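# Set folding table by wall, park cart in bay

## Task

Get the folding table standing on its legs next to the wall, entirely within the blue taped area and not crossing the tape; move the utility cart into the yellow taped bay so all four wheels sit inside the tape rather than on it. Fail conditions: the coffee table is not upright at the end, or the robot has fallen or is left tilted. Anything that stays in place only because the robot is holding it does not count.

## Robot and tools

ROBOT. A Hello Robot Stretch 4 with a single arm: an omni-wheel base, a lift that slides up a mast, a telescoping arm reaching forward, a three-joint wrist (yaw, pitch, roll) and a two-finger gripper. It stands about 1.6 m tall; the base rim lies within 0.23 m of the base origin. Cameras: head_camera, head_left_camera, head_right_camera (fisheye), wrist_camera.

FRAMES. Base frame: origin on the floor below the base centre, x ahead, y to the left, z up. Odometry frame is wherever the base frame was when the scene began. hand_pose is reported in the base frame and marks the point between the fingers, 0.015 m back from the tips; its printed value may be slightly wrong. With all wrist joints at zero the hand axes line up with the base axes.

execute_actions(actions, cameras). actions is a list holding exactly one action, or empty (empty just reports state and images). An action contains base, joints, or both, plus optional pace and contact_limits; alternatively it contains only end_of_arm. Motions in one action begin together and may finish at different times.
- base: exactly one key, each a relative offset from where the base last reported itself, never a pose. translate_m: straight drive in metres, positive forward, -2 to 2. strafe_m: sideways in metres, positive left, -2 to 2. rotate_rad: spin in place in radians, positive counter-clockwise seen from above, -3.2 to 3.2.
- joints: a single dict of absolute targets keyed by joint name. lift_m 0 to 1.2 (tolerance 0.004); arm_m extension 0 to 0.55 (0.004); wrist_yaw_rad -1.134 to 4.276 (0 ahead, positive left, 3.14 stowed back, above 3.4 the arm may obstruct); wrist_pitch_rad -1.117 to 4.259 (0 level, 1.57 pointing down); wrist_roll_rad -1.117 to 4.259 (0 fingers level, positive is clockwise looking from behind the hand); gripper_m finger gap 0 to 0.08 m (0.002). Joint targets outside range are clipped and the result notes it; any other bad value or unknown key rejects the whole call with no motion.
- pace: "slow", "default", "fast", "max" (base up to 0.1/0.3/0.4/0.6 m/s and 1/2/3/4 rad/s; with the lift above 0.2 the base is slowed further, to 0.3 m/s and 1 rad/s at lift 1.2).
- contact_limits: {"arm_m": value} from 0 (gentlest) to 0.75 (firmest), default 0.5; arm stops with contact_stop when it pushes harder.
- end_of_arm: "enable_torque" revives wrist or gripper motors that shut off; they then hold position.
- cameras: list of names or ["all"]; omitted/null gives all, [] gives none.
No action runs past 15 s. Parts omitted from an action may keep pushing toward earlier targets without showing it. If a result reports a stop, remaining motion calls in that same reply are skipped. To unfold at scene start, send lift_m 0.4 with wrist_yaw_rad 0 together.

wait(seconds): 0 to 10; commands nothing, returns state and images.
zoom_image(camera, region): region [x0, y0, x1, y1] in pixels of that camera's most recent full image, top-left origin, at most 504x504.
finished_scene(scene): pass the current scene number (1 to 2); irreversible; the result says if the task succeeded and gives the next task.

RESULTS. base_status and joint_status: "done" (for the base it means the wheels turned the commanded amount, slipping included); "off_target" (stopped short, may still push); "contact_stop_at_<key>" (met resistance; that part goes slack, a loaded lift may sink, a slack base may roll); "limit_stop_at_<name>"; "time_out"; "torque_fault". limit_stop_at_tilt means a lean over 6 degrees: lift, arm and wheels go slack and ignore commands until upright. limit_stop_at_own_body means self-collision was prevented; moving away still works; it tends to happen with pitch below -0.2 combined with roll below -0.4 or above 4. on_its_own lists things not commanded this call; "held at" shows the held target, not the position.
lidar_m: 12 distances in metres, 30-degree sectors, first straight ahead, going counter-clockwise (4th left, 7th behind, 10th right); "-" means nothing seen or closer than 0.25 m; sees roughly 0.15 m up to robot height, may miss glass, thin legs and things behind. wrist_depth_mm: 7x7 median depths, 100 to 2000 mm, row by row from top left, robot body visible.
base_odometry counts wheel turns only; heading -3.142 to 3.142, left positive. If turned_by_wheels and turned_by_imu differ by over about 0.1 rad, a collision or slip happened and heading is off by roughly their difference. base_tilt in degrees (forward, right positive) carries a fixed bias up to about 1.5.
motor_effort: percent of max, positive toward higher values, bracket is last action's peak (noisy); wheel_0..2 positive turns the base right. Rest effort outside normal range suggests a load or push.

GRIPPING. Command a gap smaller than the object to squeeze; after contact the gripper aims only slightly past the contact point until opened wider than the object. While holding, gripper_m reads above the command and its effort leaves 0; above about 50 for long it faults and goes limp. After a grip, off_target means something is held; done usually means empty.

AVOID. Turning or driving with more than 1 kg held and arm_m over 0.2, especially fast; sustained pushes or pulls with a high gripper or high contact limit (tipping risk). A wrist fault from pressing the gripper into things or holding over about 2.7 kg level. Drops, slams, hard hits, knocking over the coffee table, leaving a wheel on something low. Occasional external nudges may move loose objects, so check before finishing.

Each tool is called after "Emit:" as a command line: name --argument value for each argument, lists and objects as JSON in quotes; but a table of rows of numbers goes row by row, as --pt "numbers of a row", without its own name.

## Session

Emit:
execute_actions --actions '[]'

Scene clock: 0.00 s.
base_odometry: x=+0.000 y=+0.000 heading=+0.000 (m, m, rad; odometry frame)
turned_by_wheels: +0.000 (rad since the last result)
turned_by_imu: +0.000 (rad since the last result)
base_tilt: forward=+0.7 right=+1.3 (deg)
lidar_m: 0.85 1.01 1.59 1.08 1.32 1.62 1.63 1.19 0.96 0.99 1.05 0.86
base_status: not commanded
joint_positions: lift_m=+0.188 arm_m=+0.001 wrist_yaw_rad=+3.048 wrist_pitch_rad=-0.005 wrist_roll_rad=-0.017 gripper_m=+0.040
joint_status: not commanded
motor_effort: lift_m=+22 arm_m=-1 wrist_yaw_rad=+0 wrist_pitch_rad=-9 wrist_roll_rad=+1 gripper_m=+0 wheel_0=-1 wheel_1=+0 wheel_2=+0 (%)
hand_pose: x=-0.0321 y=+0.1069 z=+0.3670 quat_wxyz=(+0.047, +0.002, -0.009, +0.999) (m; base frame)
wrist_depth_mm: - 145 1921 1863 1808 1808 1756 / - 143 1921 1863 1756 1756 1756 / 111 142 1863 1808 1808 1708 1708 / 134 154 1808 1808 1808 1708 1708 / 1464 1863 1863 1756 1756 1708 1661 / 1464 1708 1756 1756 1661 1708 1661 / 1060 124 157 1060 133 1366 1397
pictures: head_camera, head_left_camera, head_right_camera, wrist_camera
Images, in order (width x height): head_camera 420x560, head_left_camera 420x672, head_right_camera 420x672, wrist_camera 616x392.

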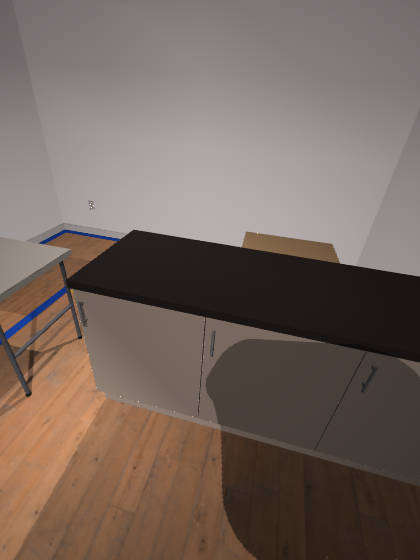

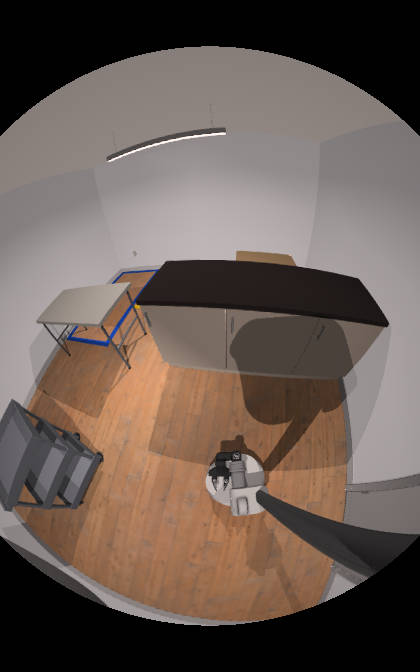

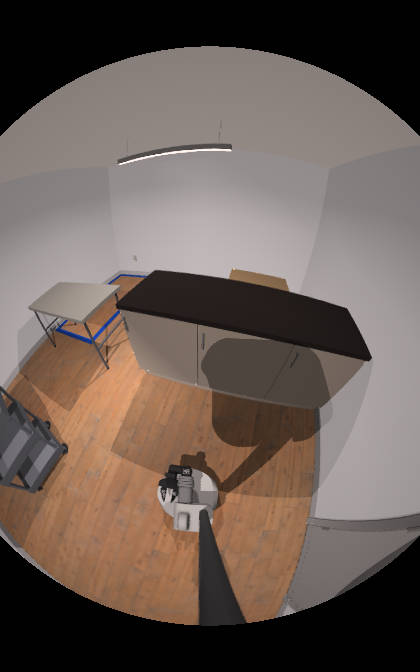

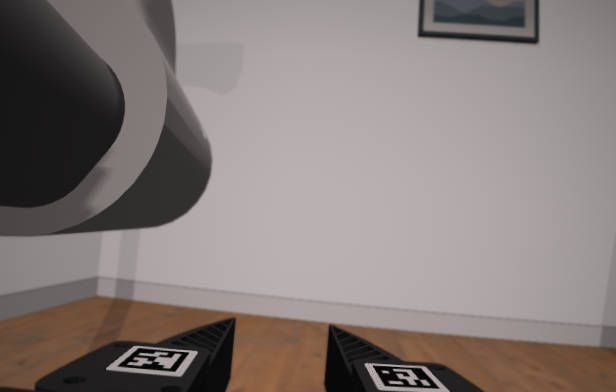

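Emit:
execute_actions --actions '[{"base":{"rotate_rad":0.9},"joints":{"lift_m":0.4}}]'

Emit:
execute_actions --actions '[{"base":{"rotate_rad":1.2}}]'

Scene clock: 10.03 s.
base_odometry: x=+0.000 y=+0.000 heading=+0.900 (m, m, rad; odometry frame)
turned_by_wheels: +0.900 (rad since the last result)
turned_by_imu: +0.910 (rad since the last result)
base_tilt: forward=+0.7 right=+1.3 (deg)
lidar_m: 1.43 1.08 1.19 1.65 1.63 1.35 1.00 0.98 1.06 0.90 0.85 0.91
base_status: done
joint_positions: lift_m=+0.400 arm_m=+0.001 wrist_yaw_rad=+3.048 wrist_pitch_rad=-0.005 wrist_roll_rad=-0.017 gripper_m=+0.040
joint_status: all done
motor_effort: lift_m=+26(28) arm_m=-1(1) wrist_yaw_rad=-1(1) wrist_pitch_rad=-8(12) wrist_roll_rad=+1(1) gripper_m=+0(1) wheel_0=-2(7) wheel_1=-1(5) wheel_2=-1(7) (%)
hand_pose: x=-0.0321 y=+0.1069 z=+0.5789 quat_wxyz=(+0.047, +0.002, -0.009, +0.999) (m; base frame)
wrist_depth_mm: - 144 1229 1430 1708 1863 1576 / - 143 1255 1397 1756 1921 1537 / 111 142 1229 1430 1708 1808 1499 / 135 154 1229 1397 1708 1808 1499 / 976 1078 1205 1430 1708 1756 1430 / 976 1078 1205 1366 1708 1756 1430 / 976 124 158 1366 133 1708 1430
pictures: head_camera, head_left_camera, head_right_camera, wrist_camera
Images, in order (width x height): head_camera 420x560, head_left_camera 420x672, head_right_camera 420x672, wrist_camera 616x392.

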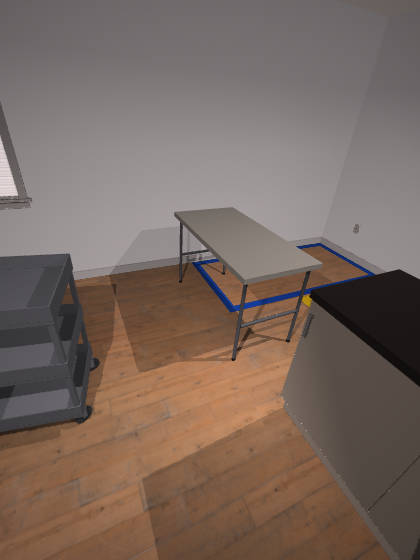

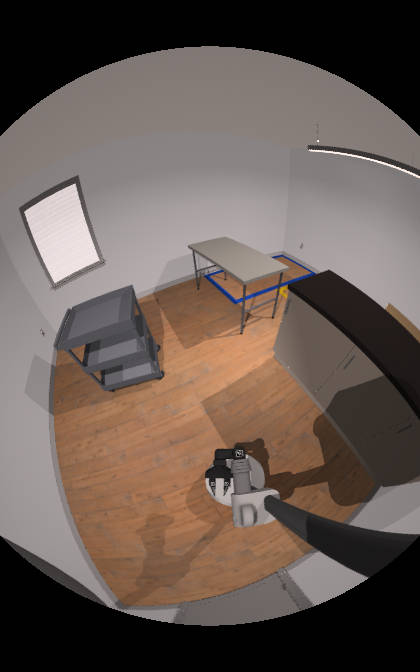

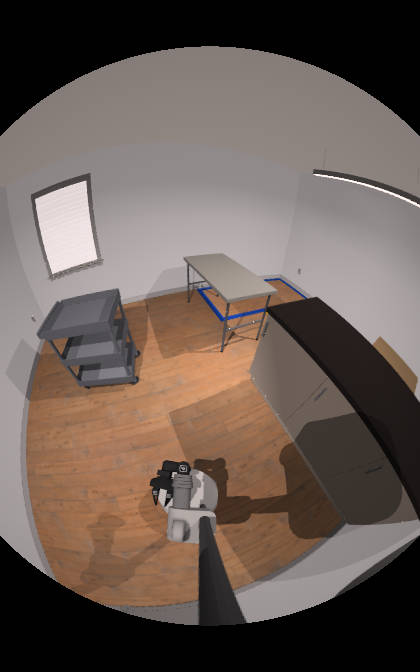

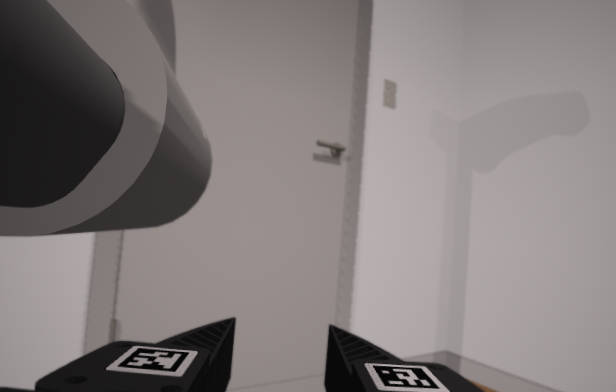

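Scene clock: 11.87 s.
base_odometry: x=+0.000 y=+0.000 heading=+2.099 (m, m, rad; odometry frame)
turned_by_wheels: +1.200 (rad since the last result)
turned_by_imu: +1.214 (rad since the last result)
base_tilt: forward=+0.7 right=+1.3 (deg)
lidar_m: 1.34 1.61 1.62 1.16 0.98 1.01 1.04 0.89 0.87 1.02 1.61 1.07
base_status: done
joint_positions: lift_m=+0.400 arm_m=+0.001 wrist_yaw_rad=+3.048 wrist_pitch_rad=-0.005 wrist_roll_rad=-0.017 gripper_m=+0.040
joint_status: not commanded
motor_effort: lift_m=+24(26) arm_m=-1(1) wrist_yaw_rad=+0(1) wrist_pitch_rad=-10(8) wrist_roll_rad=+0(0) gripper_m=+0(0) wheel_0=-3(6) wheel_1=-1(4) wheel_2=-1(9) (%)
hand_pose: x=-0.0321 y=+0.1069 z=+0.5790 quat_wxyz=(+0.047, +0.002, -0.009, +0.999) (m; base frame)
wrist_depth_mm: - 145 1756 1430 1205 1042 931 / - 143 1708 1397 1182 1025 917 / 111 141 1464 1397 1182 1008 917 / 134 154 1430 1366 1138 991 891 / 946 1138 1430 1308 1118 991 878 / 946 1118 1366 1281 1118 976 842 / 931 124 158 1229 133 931 820
pictures: head_camera, head_left_camera, head_right_camera, wrist_camera
Images, in order (width x height): head_camera 420x560, head_left_camera 420x672, head_right_camera 420x672, wrist_camera 616x392.

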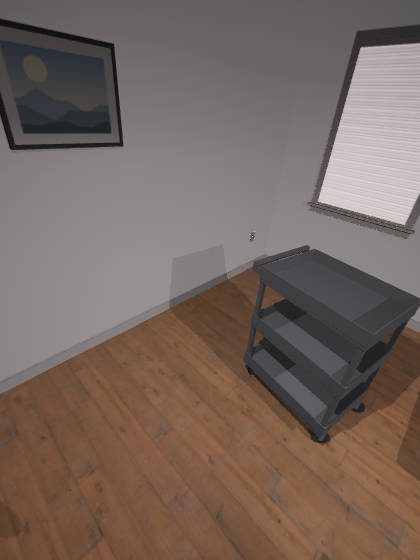

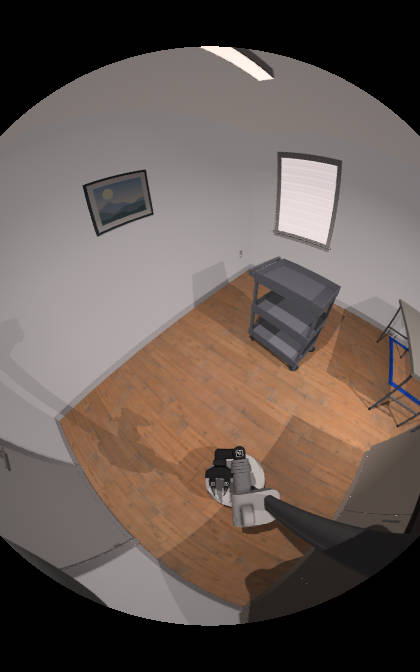

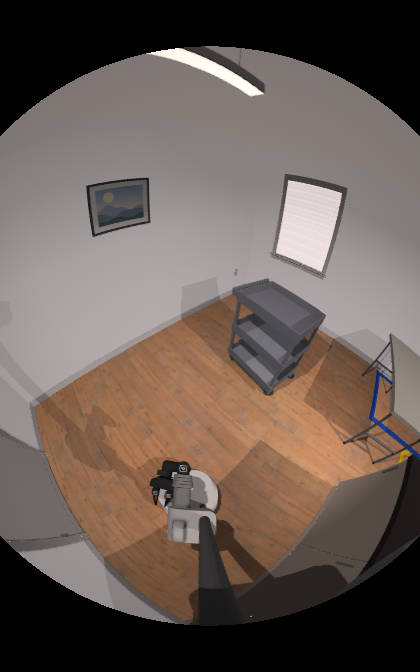

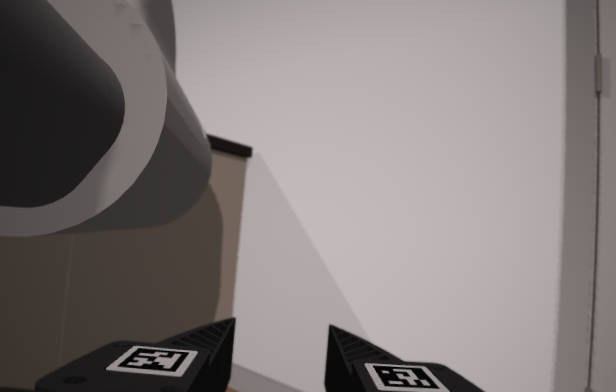

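Emit:
execute_actions --actions '[{"base":{"rotate_rad":-0.76},"joints":{"wrist_yaw_rad":0,"gripper_m":0.08,"lift_m":0.3}}]' --cameras '["head_camera"]'

Scene clock: 41.43 s.
base_odometry: x=+0.000 y=+0.000 heading=+1.339 (m, m, rad; odometry frame)
turned_by_wheels: -0.760 (rad since the last result)
turned_by_imu: -0.770 (rad since the last result)
base_tilt: forward=+0.7 right=+1.3 (deg)
lidar_m: 1.07 1.15 1.67 1.59 1.41 1.06 1.00 1.07 0.92 0.86 0.91 1.42
base_status: done
joint_positions: lift_m=+0.300 arm_m=+0.001 wrist_yaw_rad=+0.001 wrist_pitch_rad=-0.005 wrist_roll_rad=-0.017 gripper_m=+0.080
joint_status: all done
motor_effort: lift_m=+18(24) arm_m=-1(1) wrist_yaw_rad=-2(8) wrist_pitch_rad=-8(10) wrist_roll_rad=+1(0) gripper_m=+1(2) wheel_0=+2(7) wheel_1=+0(5) wheel_2=+0(8) (%)
hand_pose: x=+0.3842 y=-0.0873 z=+0.4795 quat_wxyz=(+1.000, -0.009, -0.002, +0.000) (m; base frame)
wrist_depth_mm: - - - - - - - / 946 917 1182 - - - - / - 1430 1308 - - - - / - - - - - - 1308 / - - - - - - - / 1255 1366 1336 - - - - / - 122 1205 1464 146 1661 1661
pictures: head_camera
Images, in order (width x height): head_camera 420x560.

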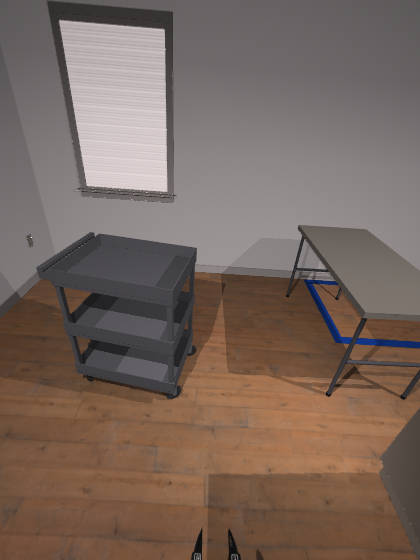

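Emit:
execute_actions --actions '[{"base":{"strafe_m":-0.2}}]' --cameras '[]'

Emit:
execute_actions --actions '[{"base":{"translate_m":1.15}}]' --cameras '[]'

Emit:
execute_actions --actions '[{"base":{"rotate_rad":-1.57}}]' --cameras '["head_camera","wrist_camera"]'

Scene clock: 50.93 s.
base_odometry: x=+0.195 y=-0.046 heading=+1.339 (m, m, rad; odometry frame)
turned_by_wheels: +0.000 (rad since the last result)
turned_by_imu: -0.001 (rad since the last result)
base_tilt: forward=+0.7 right=+1.3 (deg)
lidar_m: 1.21 1.11 1.87 1.81 1.38 1.03 1.00 0.97 0.71 0.67 0.72 0.98
base_status: done
joint_positions: lift_m=+0.300 arm_m=+0.001 wrist_yaw_rad=+0.000 wrist_pitch_rad=-0.005 wrist_roll_rad=-0.017 gripper_m=+0.080
joint_status: not commanded
motor_effort: lift_m=+18(18) arm_m=-1(1) wrist_yaw_rad=-1(3) wrist_pitch_rad=-10(8) wrist_roll_rad=+1(1) gripper_m=+1(1) wheel_0=-1(7) wheel_1=-1(8) wheel_2=+0(3) (%)
hand_pose: x=+0.3842 y=-0.0874 z=+0.4795 quat_wxyz=(+1.000, -0.009, -0.002, +0.000) (m; base frame)
wrist_depth_mm: - - - - - - - / 917 931 - - - - - / - 1366 - - - - - / 891 - - - - 1537 1366 / - - - - - - - / 1336 1308 - - - - - / - 122 1366 1499 146 1618 1808
pictures: none
No camera images: the call's "cameras" was empty. Leave "cameras" out to get every camera's image.

Scene clock: 56.27 s.
base_odometry: x=+0.458 y=+1.073 heading=+1.339 (m, m, rad; odometry frame)
turned_by_wheels: +0.000 (rad since the last result)
turned_by_imu: -0.005 (rad since the last result)
base_tilt: forward=+0.6 right=+1.3 (deg)
lidar_m: 1.55 0.37 0.30 0.29 1.91 2.23 2.15 0.96 0.78 0.60 0.63 0.87
base_status: done
joint_positions: lift_m=+0.300 arm_m=+0.001 wrist_yaw_rad=+0.000 wrist_pitch_rad=-0.005 wrist_roll_rad=-0.017 gripper_m=+0.080
joint_status: not commanded
motor_effort: lift_m=+18(18) arm_m=-1(1) wrist_yaw_rad=-2(1) wrist_pitch_rad=-10(8) wrist_roll_rad=+1(0) gripper_m=+2(1) wheel_0=+1(5) wheel_1=+0(4) wheel_2=+0(10) (%)
hand_pose: x=+0.3842 y=-0.0874 z=+0.4795 quat_wxyz=(+1.000, -0.009, -0.002, +0.000) (m; base frame)
wrist_depth_mm: 1366 1366 1397 1430 1430 1430 1464 / 1366 1397 1366 1430 1430 1430 1430 / 1336 1366 1397 1397 1430 1430 1138 / 1366 1336 1336 1397 1397 1430 1430 / 1366 1336 1366 1397 1366 1397 1430 / 1336 1336 1308 1366 1397 1397 1430 / - 122 1308 1336 146 1366 1397
pictures: none
No camera images: the call's "cameras" was empty. Leave "cameras" out to get every camera's image.

Scene clock: 58.33 s.
base_odometry: x=+0.458 y=+1.074 heading=-0.231 (m, m, rad; odometry frame)
turned_by_wheels: -1.570 (rad since the last result)
turned_by_imu: -1.590 (rad since the last result)
base_tilt: forward=+0.7 right=+1.3 (deg)
lidar_m: 0.58 0.63 0.85 1.55 0.38 0.30 0.28 1.87 2.23 2.15 0.97 0.77
base_status: done
joint_positions: lift_m=+0.300 arm_m=+0.001 wrist_yaw_rad=+0.000 wrist_pitch_rad=-0.005 wrist_roll_rad=-0.017 gripper_m=+0.080
joint_status: not commanded
motor_effort: lift_m=+18(18) arm_m=-2(2) wrist_yaw_rad=-1(2) wrist_pitch_rad=-10(11) wrist_roll_rad=+1(0) gripper_m=+1(2) wheel_0=+2(7) wheel_1=+0(4) wheel_2=-1(6) (%)
hand_pose: x=+0.3842 y=-0.0874 z=+0.4795 quat_wxyz=(+1.000, -0.009, -0.002, +0.000) (m; base frame)
wrist_depth_mm: 387 399 - - - 591 530 / 539 480 - - - 585 525 / - 831 1008 - 1078 569 517 / - - - - 1008 549 508 / - - - - 960 539 508 / 1863 1808 - - 931 517 508 / - 122 1308 1430 146 496 496
pictures: head_camera, wrist_camera
Images, in order (width x height): head_camera 420x560, wrist_camera 616x392.

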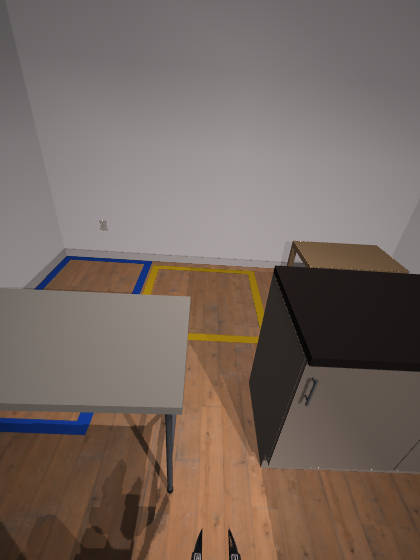

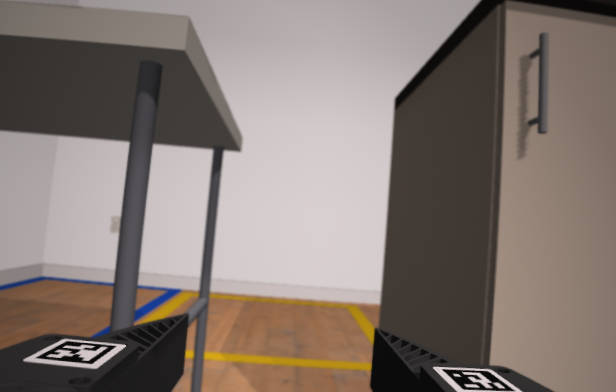

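Emit:
execute_actions --actions '[{"base":{"strafe_m":0.16}}]' --cameras '["head_camera","wrist_camera"]'

Scene clock: 72.47 s.
base_odometry: x=+0.495 y=+1.229 heading=-0.231 (m, m, rad; odometry frame)
turned_by_wheels: +0.000 (rad since the last result)
turned_by_imu: -0.001 (rad since the last result)
base_tilt: forward=+0.7 right=+1.3 (deg)
lidar_m: 0.59 0.62 0.85 1.38 1.43 0.27 0.26 0.32 2.39 2.31 0.98 0.85
base_status: done
joint_positions: lift_m=+0.300 arm_m=+0.001 wrist_yaw_rad=+0.000 wrist_pitch_rad=-0.005 wrist_roll_rad=-0.017 gripper_m=+0.080
joint_status: not commanded
motor_effort: lift_m=+19(18) arm_m=-2(2) wrist_yaw_rad=-1(1) wrist_pitch_rad=-10(9) wrist_roll_rad=+1(0) gripper_m=+2(1) wheel_0=-1(11) wheel_1=-1(16) wheel_2=+0(0) (%)
hand_pose: x=+0.3842 y=-0.0874 z=+0.4795 quat_wxyz=(+1.000, -0.009, -0.002, +0.000) (m; base frame)
wrist_depth_mm: 387 389 397 - - - 647 / 539 525 496 442 - 976 634 / - 960 866 - - 904 627 / - - - - - 878 621 / - - - - - 866 603 / 1863 - - - - 831 591 / - 122 1255 1430 146 723 580
pictures: head_camera, wrist_camera
Images, in order (width x height): head_camera 420x560, wrist_camera 616x392.

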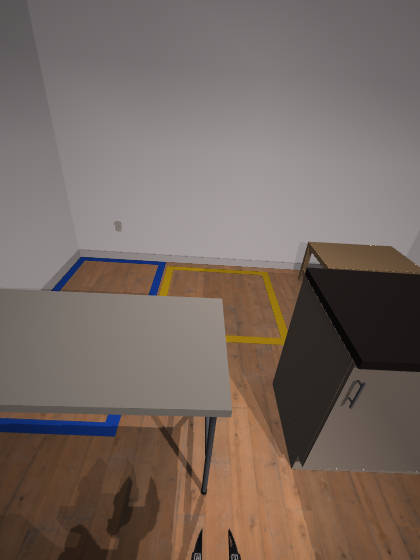

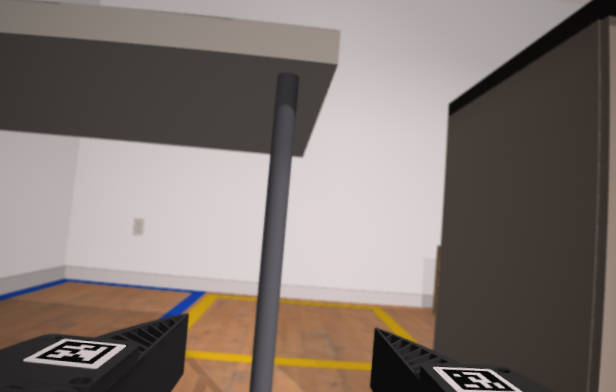

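Emit:
execute_actions --actions '[{"base":{"translate_m":0.22},"joints":{"lift_m":0.15},"pace":"slow"}]' --cameras '["head_camera","wrist_camera"]'

Scene clock: 82.00 s.
base_odometry: x=+0.709 y=+1.179 heading=-0.230 (m, m, rad; odometry frame)
turned_by_wheels: +0.000 (rad since the last result)
turned_by_imu: -0.002 (rad since the last result)
base_tilt: forward=+0.7 right=+1.3 (deg)
lidar_m: 0.36 0.38 0.55 1.39 1.45 0.47 0.49 0.54 2.42 1.97 0.67 0.41
base_status: done
joint_positions: lift_m=+0.150 arm_m=+0.001 wrist_yaw_rad=+0.000 wrist_pitch_rad=-0.005 wrist_roll_rad=-0.017 gripper_m=+0.080
joint_status: all done
motor_effort: lift_m=+17(20) arm_m=-1(2) wrist_yaw_rad=-1(2) wrist_pitch_rad=-11(9) wrist_roll_rad=+0(0) gripper_m=+2(2) wheel_0=+4(4) wheel_1=+1(0) wheel_2=-1(8) (%)
hand_pose: x=+0.3842 y=-0.0874 z=+0.3296 quat_wxyz=(+1.000, -0.009, -0.002, +0.000) (m; base frame)
wrist_depth_mm: 715 683 647 597 - - 647 / - - - - - - 627 / - - - - - 891 627 / - - - - - 878 615 / - - - - - 842 603 / 1336 1499 1255 1661 1921 820 591 / - 122 200 1042 146 715 574
pictures: head_camera, wrist_camera
Images, in order (width x height): head_camera 420x560, wrist_camera 616x392.

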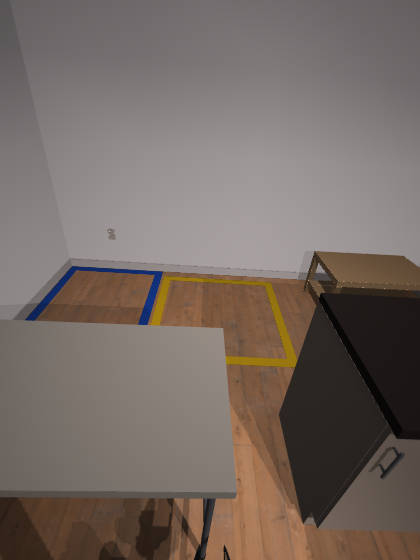

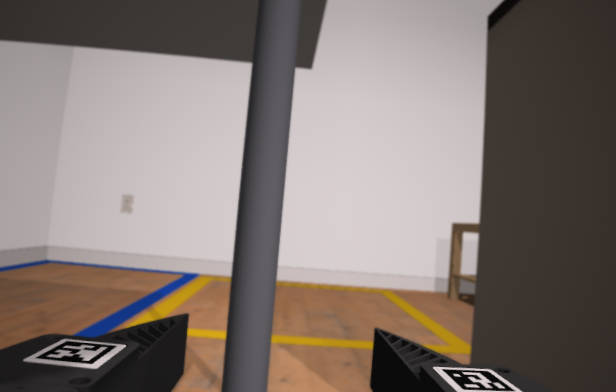

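Emit:
execute_actions --actions '[{"joints":{"arm_m":0.09},"pace":"slow"}]' --cameras '["wrist_camera"]'

Emit:
execute_actions --actions '[{"base":{"translate_m":0.25},"pace":"slow"}]' --cameras '["head_camera","wrist_camera"]'

Scene clock: 95.13 s.
base_odometry: x=+0.709 y=+1.179 heading=-0.230 (m, m, rad; odometry frame)
turned_by_wheels: +0.000 (rad since the last result)
turned_by_imu: -0.001 (rad since the last result)
base_tilt: forward=+0.7 right=+1.3 (deg)
lidar_m: 0.38 0.39 0.55 1.39 1.46 0.49 0.48 0.54 2.38 1.98 0.71 0.43
base_status: not commanded
joint_positions: lift_m=+0.150 arm_m=+0.089 wrist_yaw_rad=+0.000 wrist_pitch_rad=-0.005 wrist_roll_rad=-0.017 gripper_m=+0.080
joint_status: all done
motor_effort: lift_m=+17(17) arm_m=+5(6) wrist_yaw_rad=-1(2) wrist_pitch_rad=-10(7) wrist_roll_rad=+0(1) gripper_m=+1(1) wheel_0=+4(4) wheel_1=+1(1) wheel_2=-2(2) (%)
hand_pose: x=+0.4728 y=-0.0874 z=+0.3296 quat_wxyz=(+1.000, -0.009, -0.002, +0.000) (m; base frame)
wrist_depth_mm: - 683 125 640 - - 634 / - - 120 - - - 634 / - - 118 - - - 621 / - - 117 - - - 609 / - - 115 - - - 597 / 1336 1464 115 1708 1921 1537 585 / - 122 113 1042 146 707 580
pictures: wrist_camera
Images, in order (width x height): wrist_camera 616x392.

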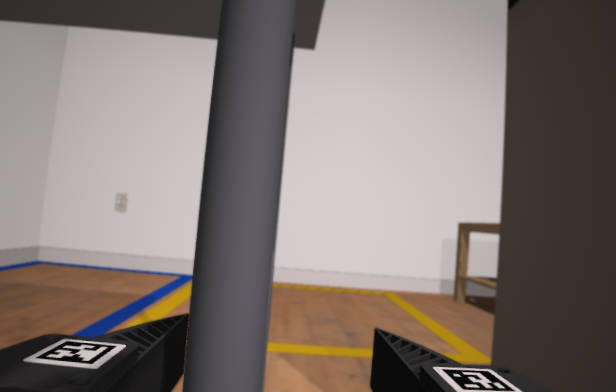

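Scene clock: 98.90 s.
base_odometry: x=+0.952 y=+1.122 heading=-0.231 (m, m, rad; odometry frame)
turned_by_wheels: +0.000 (rad since the last result)
turned_by_imu: -0.003 (rad since the last result)
base_tilt: forward=+0.7 right=+1.3 (deg)
lidar_m: 0.29 0.32 0.39 0.76 1.43 0.77 0.73 0.82 2.40 0.94 0.52 0.36
base_status: done
joint_positions: lift_m=+0.150 arm_m=+0.089 wrist_yaw_rad=-0.004 wrist_pitch_rad=-0.006 wrist_roll_rad=-0.017 gripper_m=+0.080
joint_status: not commanded
motor_effort: lift_m=+17(17) arm_m=+5(5) wrist_yaw_rad=+10(18) wrist_pitch_rad=-6(8) wrist_roll_rad=+1(1) gripper_m=+1(1) wheel_0=+2(6) wheel_1=+2(7) wheel_2=-7(15) (%)
hand_pose: x=+0.4723 y=-0.0883 z=+0.3298 quat_wxyz=(+1.000, -0.009, -0.003, -0.002) (m; base frame)
wrist_depth_mm: - - - - - - - / - - - - - - - / - - - - - - - / - - - - - - - / - - - - - - - / 1308 1430 - 1756 1921 1983 1661 / - 111 - 1042 146 1205 1182
pictures: head_camera, wrist_camera
Images, in order (width x height): head_camera 420x560, wrist_camera 616x392.

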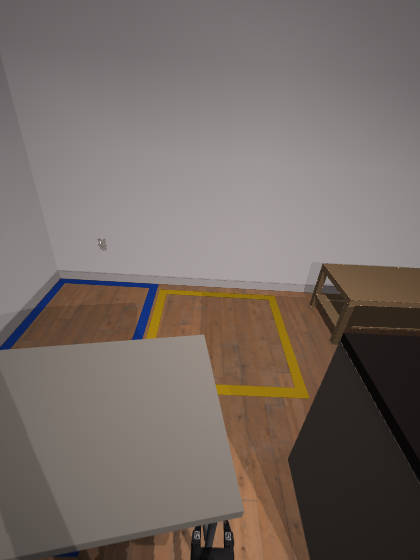

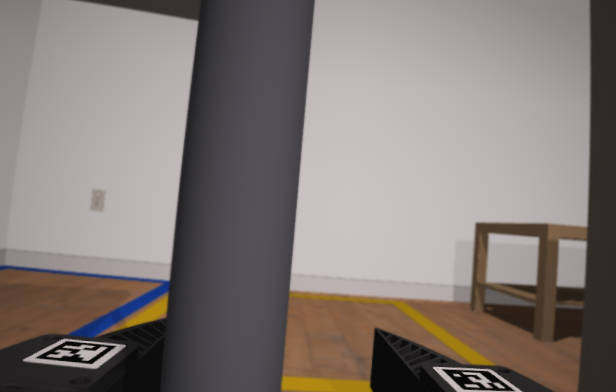

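Emit:
execute_actions --actions '[{"base":{"strafe_m":0.06},"pace":"slow"}]' --cameras '[]'

Emit:
execute_actions --actions '[{"base":{"translate_m":0.25},"pace":"slow"}]' --cameras '["head_camera","wrist_camera"]'

Scene clock: 107.60 s.
base_odometry: x=+0.966 y=+1.180 heading=-0.232 (m, m, rad; odometry frame)
turned_by_wheels: -0.002 (rad since the last result)
turned_by_imu: -0.003 (rad since the last result)
base_tilt: forward=+0.7 right=+1.3 (deg)
lidar_m: 0.29 0.30 0.39 0.71 1.37 1.86 0.73 0.79 2.47 0.92 0.61 0.34
base_status: done
joint_positions: lift_m=+0.150 arm_m=+0.090 wrist_yaw_rad=-0.012 wrist_pitch_rad=-0.004 wrist_roll_rad=-0.017 gripper_m=+0.080
joint_status: not commanded
on_its_own: wrist_yaw_rad is at rest, and its effort (+34) is outside its rest range (-13 to +13)
motor_effort: lift_m=+18(18) arm_m=+3(5) wrist_yaw_rad=+34(36) wrist_pitch_rad=-10(12) wrist_roll_rad=+1(1) gripper_m=+0(1) wheel_0=-14(15) wheel_1=-1(3) wheel_2=-8(7) (%)
hand_pose: x=+0.4720 y=-0.0900 z=+0.3295 quat_wxyz=(+1.000, -0.009, -0.002, -0.006) (m; base frame)
wrist_depth_mm: - - - - - - - / - - - - - - - / - - - - - - - / - - - - - - - / - - - - - - 1708 / 1336 1430 1308 1576 - 1863 1708 / - 122 866 145 - 1229 1281
pictures: none
No camera images: the call's "cameras" was empty. Leave "cameras" out to get every camera's image.

Scene clock: 111.37 s.
base_odometry: x=+1.209 y=+1.123 heading=-0.233 (m, m, rad; odometry frame)
turned_by_wheels: +0.000 (rad since the last result)
turned_by_imu: -0.003 (rad since the last result)
base_tilt: forward=+0.7 right=+1.3 (deg)
lidar_m: 0.26 0.25 0.30 0.47 1.40 1.91 0.99 1.07 2.45 0.54 0.57 0.36
base_status: done
joint_positions: lift_m=+0.150 arm_m=+0.090 wrist_yaw_rad=-0.007 wrist_pitch_rad=-0.005 wrist_roll_rad=-0.017 gripper_m=+0.080
joint_status: not commanded
on_its_own: wrist_yaw_rad is at rest, and its effort (+19) is outside its rest range (-13 to +13)
motor_effort: lift_m=+18(18) arm_m=+3(3) wrist_yaw_rad=+19(40) wrist_pitch_rad=-7(8) wrist_roll_rad=+0(1) gripper_m=+0(0) wheel_0=+2(11) wheel_1=+2(7) wheel_2=-7(18) (%)
hand_pose: x=+0.4725 y=-0.0889 z=+0.3297 quat_wxyz=(+1.000, -0.009, -0.003, -0.004) (m; base frame)
wrist_depth_mm: 1921 1983 1983 - - - - / 1863 1921 1921 - - - - / 1921 1863 1983 1983 - - - / 1863 1921 1921 1983 - 1983 - / 1863 1863 1921 1921 - 1983 1983 / 1336 1308 250 1756 - 1808 1708 / - 122 163 146 - 1229 1229
pictures: head_camera, wrist_camera
Images, in order (width x height): head_camera 420x560, wrist_camera 616x392.

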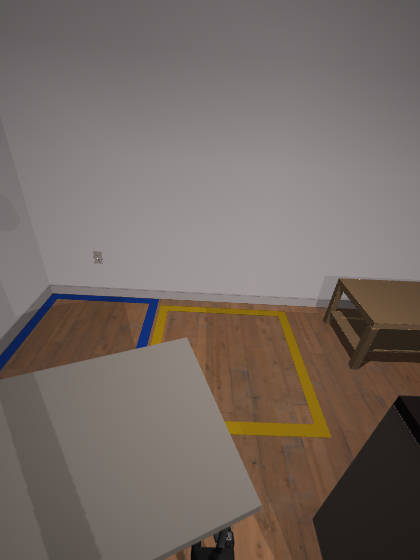

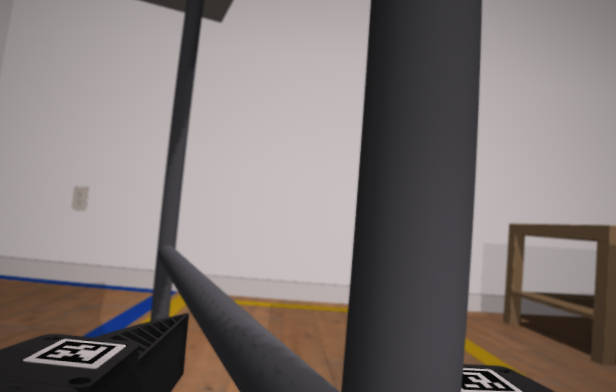

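Emit:
execute_actions --actions '[{"base":{"translate_m":-0.2},"pace":"slow"}]' --cameras '[]'

Emit:
execute_actions --actions '[{"base":{"rotate_rad":0.2},"joints":{"lift_m":0.25}}]' --cameras '["head_camera","wrist_camera"]'

Scene clock: 122.07 s.
base_odometry: x=+1.014 y=+1.169 heading=-0.233 (m, m, rad; odometry frame)
turned_by_wheels: +0.000 (rad since the last result)
turned_by_imu: +0.000 (rad since the last result)
base_tilt: forward=+0.7 right=+1.3 (deg)
lidar_m: 0.45 0.42 0.48 0.75 1.38 1.91 0.78 0.84 2.48 0.76 0.59 0.55
base_status: done
joint_positions: lift_m=+0.150 arm_m=+0.090 wrist_yaw_rad=+0.000 wrist_pitch_rad=-0.005 wrist_roll_rad=-0.017 gripper_m=+0.080
joint_status: not commanded
motor_effort: lift_m=+18(18) arm_m=+3(3) wrist_yaw_rad=+0(19) wrist_pitch_rad=-8(9) wrist_roll_rad=+1(2) gripper_m=+0(0) wheel_0=-3(8) wheel_1=-1(2) wheel_2=+1(6) (%)
hand_pose: x=+0.4731 y=-0.0875 z=+0.3296 quat_wxyz=(+1.000, -0.009, -0.003, +0.000) (m; base frame)
wrist_depth_mm: 1983 676 654 - - - - / - - - - - - - / - - - - - - - / - - - - - - - / - - - - - - - / 1336 1430 1499 307 1921 1921 1661 / - 122 917 878 146 1205 1255
pictures: none
No camera images: the call's "cameras" was empty. Leave "cameras" out to get every camera's image.

Scene clock: 123.50 s.
base_odometry: x=+1.014 y=+1.169 heading=-0.033 (m, m, rad; odometry frame)
turned_by_wheels: +0.200 (rad since the last result)
turned_by_imu: +0.202 (rad since the last result)
base_tilt: forward=+0.7 right=+1.3 (deg)
lidar_m: 0.44 0.44 0.56 1.34 1.51 0.75 0.81 2.62 2.39 0.58 0.61 0.50
base_status: done
joint_positions: lift_m=+0.250 arm_m=+0.090 wrist_yaw_rad=+0.000 wrist_pitch_rad=-0.005 wrist_roll_rad=-0.017 gripper_m=+0.080
joint_status: all done
motor_effort: lift_m=+26(26) arm_m=+3(3) wrist_yaw_rad=+0(1) wrist_pitch_rad=-10(7) wrist_roll_rad=+0(0) gripper_m=+0(0) wheel_0=+1(6) wheel_1=-1(4) wheel_2=+2(6) (%)
hand_pose: x=+0.4731 y=-0.0874 z=+0.4289 quat_wxyz=(+1.000, -0.009, -0.002, +0.000) (m; base frame)
wrist_depth_mm: 496 473 449 436 418 402 - / 1499 683 647 615 - - - / 1708 - - - - - - / 1708 - - - - - 1983 / 1708 - - - - - 1921 / 1661 1863 - - - 1983 1983 / - 122 1205 1255 146 238 1576
pictures: head_camera, wrist_camera
Images, in order (width x height): head_camera 420x560, wrist_camera 616x392.

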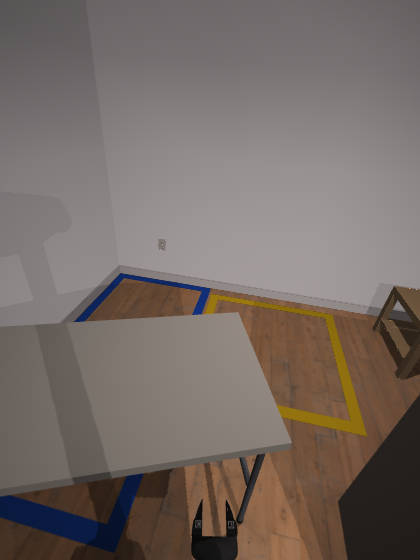

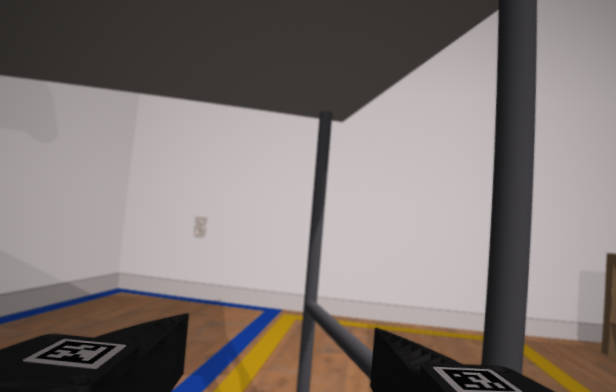

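Emit:
execute_actions --actions '[{"base":{"strafe_m":-0.14}}]' --cameras '["wrist_camera"]'

Emit:
execute_actions --actions '[{"joints":{"arm_m":0.4},"pace":"slow"}]' --cameras '["head_camera","wrist_camera"]'

Scene clock: 128.93 s.
base_odometry: x=+1.010 y=+1.029 heading=-0.033 (m, m, rad; odometry frame)
turned_by_wheels: +0.000 (rad since the last result)
turned_by_imu: -0.001 (rad since the last result)
base_tilt: forward=+0.7 right=+1.3 (deg)
lidar_m: 0.46 0.46 0.58 1.48 1.66 0.81 0.86 2.67 2.24 0.45 0.46 0.57
base_status: done
joint_positions: lift_m=+0.250 arm_m=+0.090 wrist_yaw_rad=+0.000 wrist_pitch_rad=-0.005 wrist_roll_rad=-0.017 gripper_m=+0.080
joint_status: not commanded
motor_effort: lift_m=+25(26) arm_m=+3(3) wrist_yaw_rad=-1(0) wrist_pitch_rad=-7(8) wrist_roll_rad=+1(1) gripper_m=+0(0) wheel_0=-1(9) wheel_1=+1(11) wheel_2=+0(3) (%)
hand_pose: x=+0.4731 y=-0.0874 z=+0.4289 quat_wxyz=(+1.000, -0.009, -0.002, +0.000) (m; base frame)
wrist_depth_mm: 492 473 449 392 - - - / 715 683 647 580 - - 1983 / 1863 - - - - 1983 1983 / 1921 - - - - - 1921 / 1921 - - - - - 1921 / 1661 1863 1863 1756 1983 1983 1921 / - 122 723 1138 146 1499 1576
pictures: wrist_camera
Images, in order (width x height): wrist_camera 616x392.

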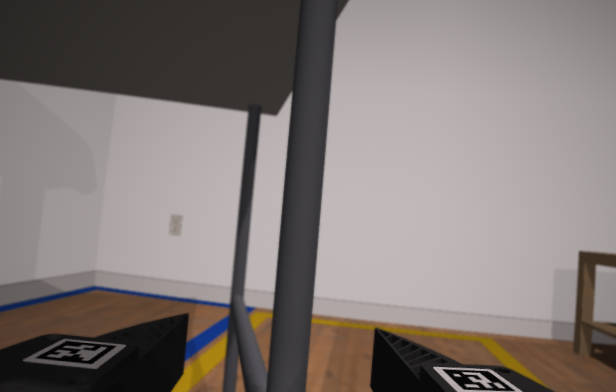

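Scene clock: 133.30 s.
base_odometry: x=+1.009 y=+1.029 heading=-0.033 (m, m, rad; odometry frame)
turned_by_wheels: +0.000 (rad since the last result)
turned_by_imu: -0.001 (rad since the last result)
base_tilt: forward=+0.7 right=+1.4 (deg)
lidar_m: 0.58 0.56 0.68 1.48 1.68 0.80 0.84 2.62 2.25 0.44 0.48 0.77
base_status: not commanded
joint_positions: lift_m=+0.250 arm_m=+0.399 wrist_yaw_rad=-0.007 wrist_pitch_rad=-0.006 wrist_roll_rad=-0.017 gripper_m=+0.080
joint_status: all done
on_its_own: wrist_yaw_rad is at rest, and its effort (+19) is outside its rest range (-13 to +13)
motor_effort: lift_m=+25(25) arm_m=+8(7) wrist_yaw_rad=+19(19) wrist_pitch_rad=-6(10) wrist_roll_rad=+0(1) gripper_m=+0(0) wheel_0=+1(1) wheel_1=+1(1) wheel_2=-5(6) (%)
hand_pose: x=+0.7815 y=-0.0889 z=+0.4291 quat_wxyz=(+1.000, -0.009, -0.003, -0.003) (m; base frame)
wrist_depth_mm: 496 473 455 - 1808 1756 1708 / 1808 1983 1863 - 1808 1708 1708 / 1756 1921 1863 - 1756 1756 1661 / 1863 1921 1808 - 1756 1708 1661 / 1921 1921 1863 - 1756 1708 1661 / 1708 1808 1808 - 1756 1661 1618 / - 121 1182 - 143 1537 1537
pictures: head_camera, wrist_camera
Images, in order (width x height): head_camera 420x560, wrist_camera 616x392.

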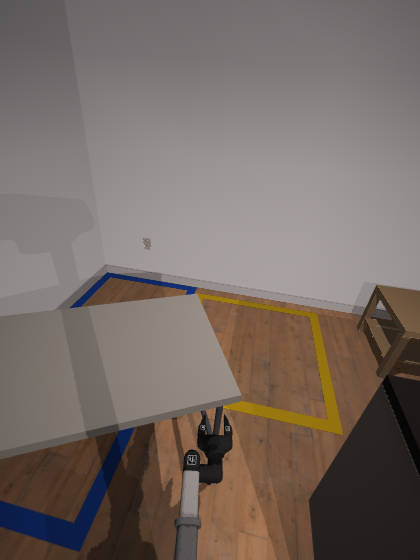

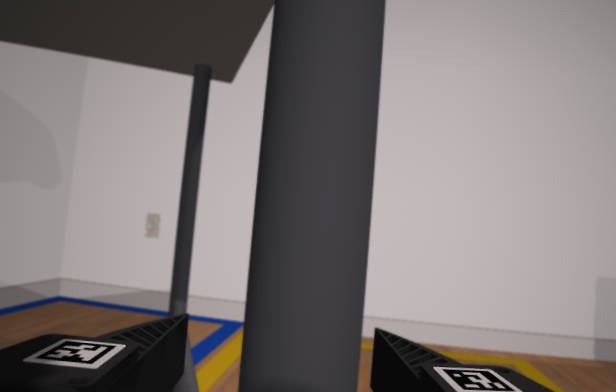

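Emit:
execute_actions --actions '[{"base":{"translate_m":0.2},"pace":"slow"}]' --cameras '[]'

Emit:
execute_actions --actions '[{"base":{"rotate_rad":0.12},"pace":"slow"}]' --cameras '[]'

Emit:
execute_actions --actions '[{"base":{"translate_m":0.2},"pace":"slow"}]' --cameras '["head_camera","head_left_camera"]'

Scene clock: 152.10 s.
base_odometry: x=+1.209 y=+1.022 heading=-0.033 (m, m, rad; odometry frame)
turned_by_wheels: +0.000 (rad since the last result)
turned_by_imu: -0.002 (rad since the last result)
base_tilt: forward=+0.7 right=+1.3 (deg)
lidar_m: 0.53 0.51 0.55 0.81 1.62 0.98 1.03 2.75 0.47 0.46 0.52 1.84
base_status: done
joint_positions: lift_m=+0.250 arm_m=+0.399 wrist_yaw_rad=-0.005 wrist_pitch_rad=-0.006 wrist_roll_rad=-0.017 gripper_m=+0.080
joint_status: not commanded
on_its_own: wrist_yaw_rad is at rest, and its effort (+15) is outside its rest range (-13 to +13)
motor_effort: lift_m=+25(25) arm_m=+8(8) wrist_yaw_rad=+15(19) wrist_pitch_rad=-8(6) wrist_roll_rad=+1(1) gripper_m=+0(0) wheel_0=+4(3) wheel_1=+3(7) wheel_2=-6(10) (%)
hand_pose: x=+0.7817 y=-0.0886 z=+0.4292 quat_wxyz=(+1.000, -0.009, -0.003, -0.003) (m; base frame)
wrist_depth_mm: 496 469 1708 - 1618 1618 1499 / 1808 1708 1708 - 1618 1499 1499 / 1708 1756 1756 - 1661 1537 1499 / 1756 1708 1708 - 1537 1499 1464 / 1708 1708 1618 - 1537 1499 1430 / 1661 1661 1576 - 1499 1499 1464 / - 122 1138 - 146 1430 1397
pictures: none
No camera images: the call's "cameras" was empty. Leave "cameras" out to get every camera's image.

Scene clock: 153.07 s.
base_odometry: x=+1.209 y=+1.022 heading=+0.087 (m, m, rad; odometry frame)
turned_by_wheels: +0.120 (rad since the last result)
turned_by_imu: +0.118 (rad since the last result)
base_tilt: forward=+0.6 right=+1.3 (deg)
lidar_m: 0.56 0.55 0.64 1.44 1.75 0.99 1.06 2.57 0.45 0.46 0.56 2.15
base_status: done
joint_positions: lift_m=+0.250 arm_m=+0.399 wrist_yaw_rad=+0.000 wrist_pitch_rad=-0.005 wrist_roll_rad=-0.017 gripper_m=+0.080
joint_status: not commanded
motor_effort: lift_m=+25(25) arm_m=+4(8) wrist_yaw_rad=+0(72) wrist_pitch_rad=-10(9) wrist_roll_rad=+0(1) gripper_m=+0(0) wheel_0=-2(28) wheel_1=-1(14) wheel_2=+1(22) (%)
hand_pose: x=+0.7827 y=-0.0875 z=+0.4289 quat_wxyz=(+1.000, -0.009, -0.002, +0.000) (m; base frame)
wrist_depth_mm: 500 477 455 1756 - 1464 1464 / 1464 1863 1808 1708 - 1430 1430 / 1537 1863 1756 1708 - 1499 1430 / 1537 1863 1756 1661 - 1464 1430 / 1537 1863 1708 1661 - 1430 1366 / 1537 1808 1708 1618 - 1430 1366 / - 122 1160 1308 - 1397 1366
pictures: none
No camera images: the call's "cameras" was empty. Leave "cameras" out to get every camera's image.

Scene clock: 156.37 s.
base_odometry: x=+1.408 y=+1.039 heading=+0.087 (m, m, rad; odometry frame)
turned_by_wheels: +0.000 (rad since the last result)
turned_by_imu: -0.001 (rad since the last result)
base_tilt: forward=+0.7 right=+1.3 (deg)
lidar_m: 0.52 0.48 0.54 0.73 1.66 1.19 1.23 2.61 0.51 0.49 0.63 1.94
base_status: done
joint_positions: lift_m=+0.250 arm_m=+0.399 wrist_yaw_rad=-0.006 wrist_pitch_rad=-0.005 wrist_roll_rad=-0.017 gripper_m=+0.080
joint_status: not commanded
on_its_own: wrist_yaw_rad is at rest, and its effort (+17) is outside its rest range (-13 to +13)
motor_effort: lift_m=+25(25) arm_m=+5(4) wrist_yaw_rad=+17(19) wrist_pitch_rad=-6(10) wrist_roll_rad=+1(1) gripper_m=+0(0) wheel_0=+4(5) wheel_1=+3(8) wheel_2=-5(13) (%)
hand_pose: x=+0.7822 y=-0.0887 z=+0.4290 quat_wxyz=(+1.000, -0.009, -0.003, -0.003) (m; base frame)
wrist_depth_mm: 496 473 1576 1464 - 1336 1281 / 1430 1618 1537 1464 - 1308 1255 / 1430 1618 1537 1499 - 1308 1229 / 1464 1661 1537 1430 - 1281 1229 / 1464 1618 1499 1430 - 1255 1205 / 1464 1537 1464 1430 - 1281 1205 / - 122 1205 1281 - 1229 1182
pictures: head_camera, head_left_camera
Images, in order (width x height): head_camera 420x560, head_left_camera 420x672.

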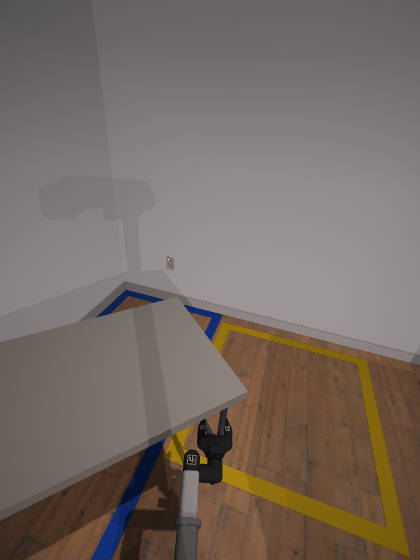

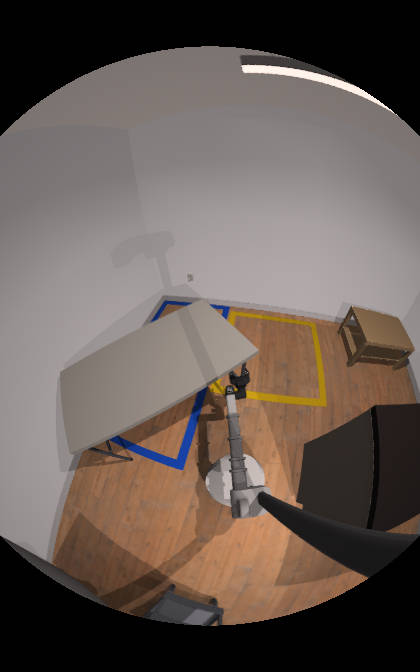

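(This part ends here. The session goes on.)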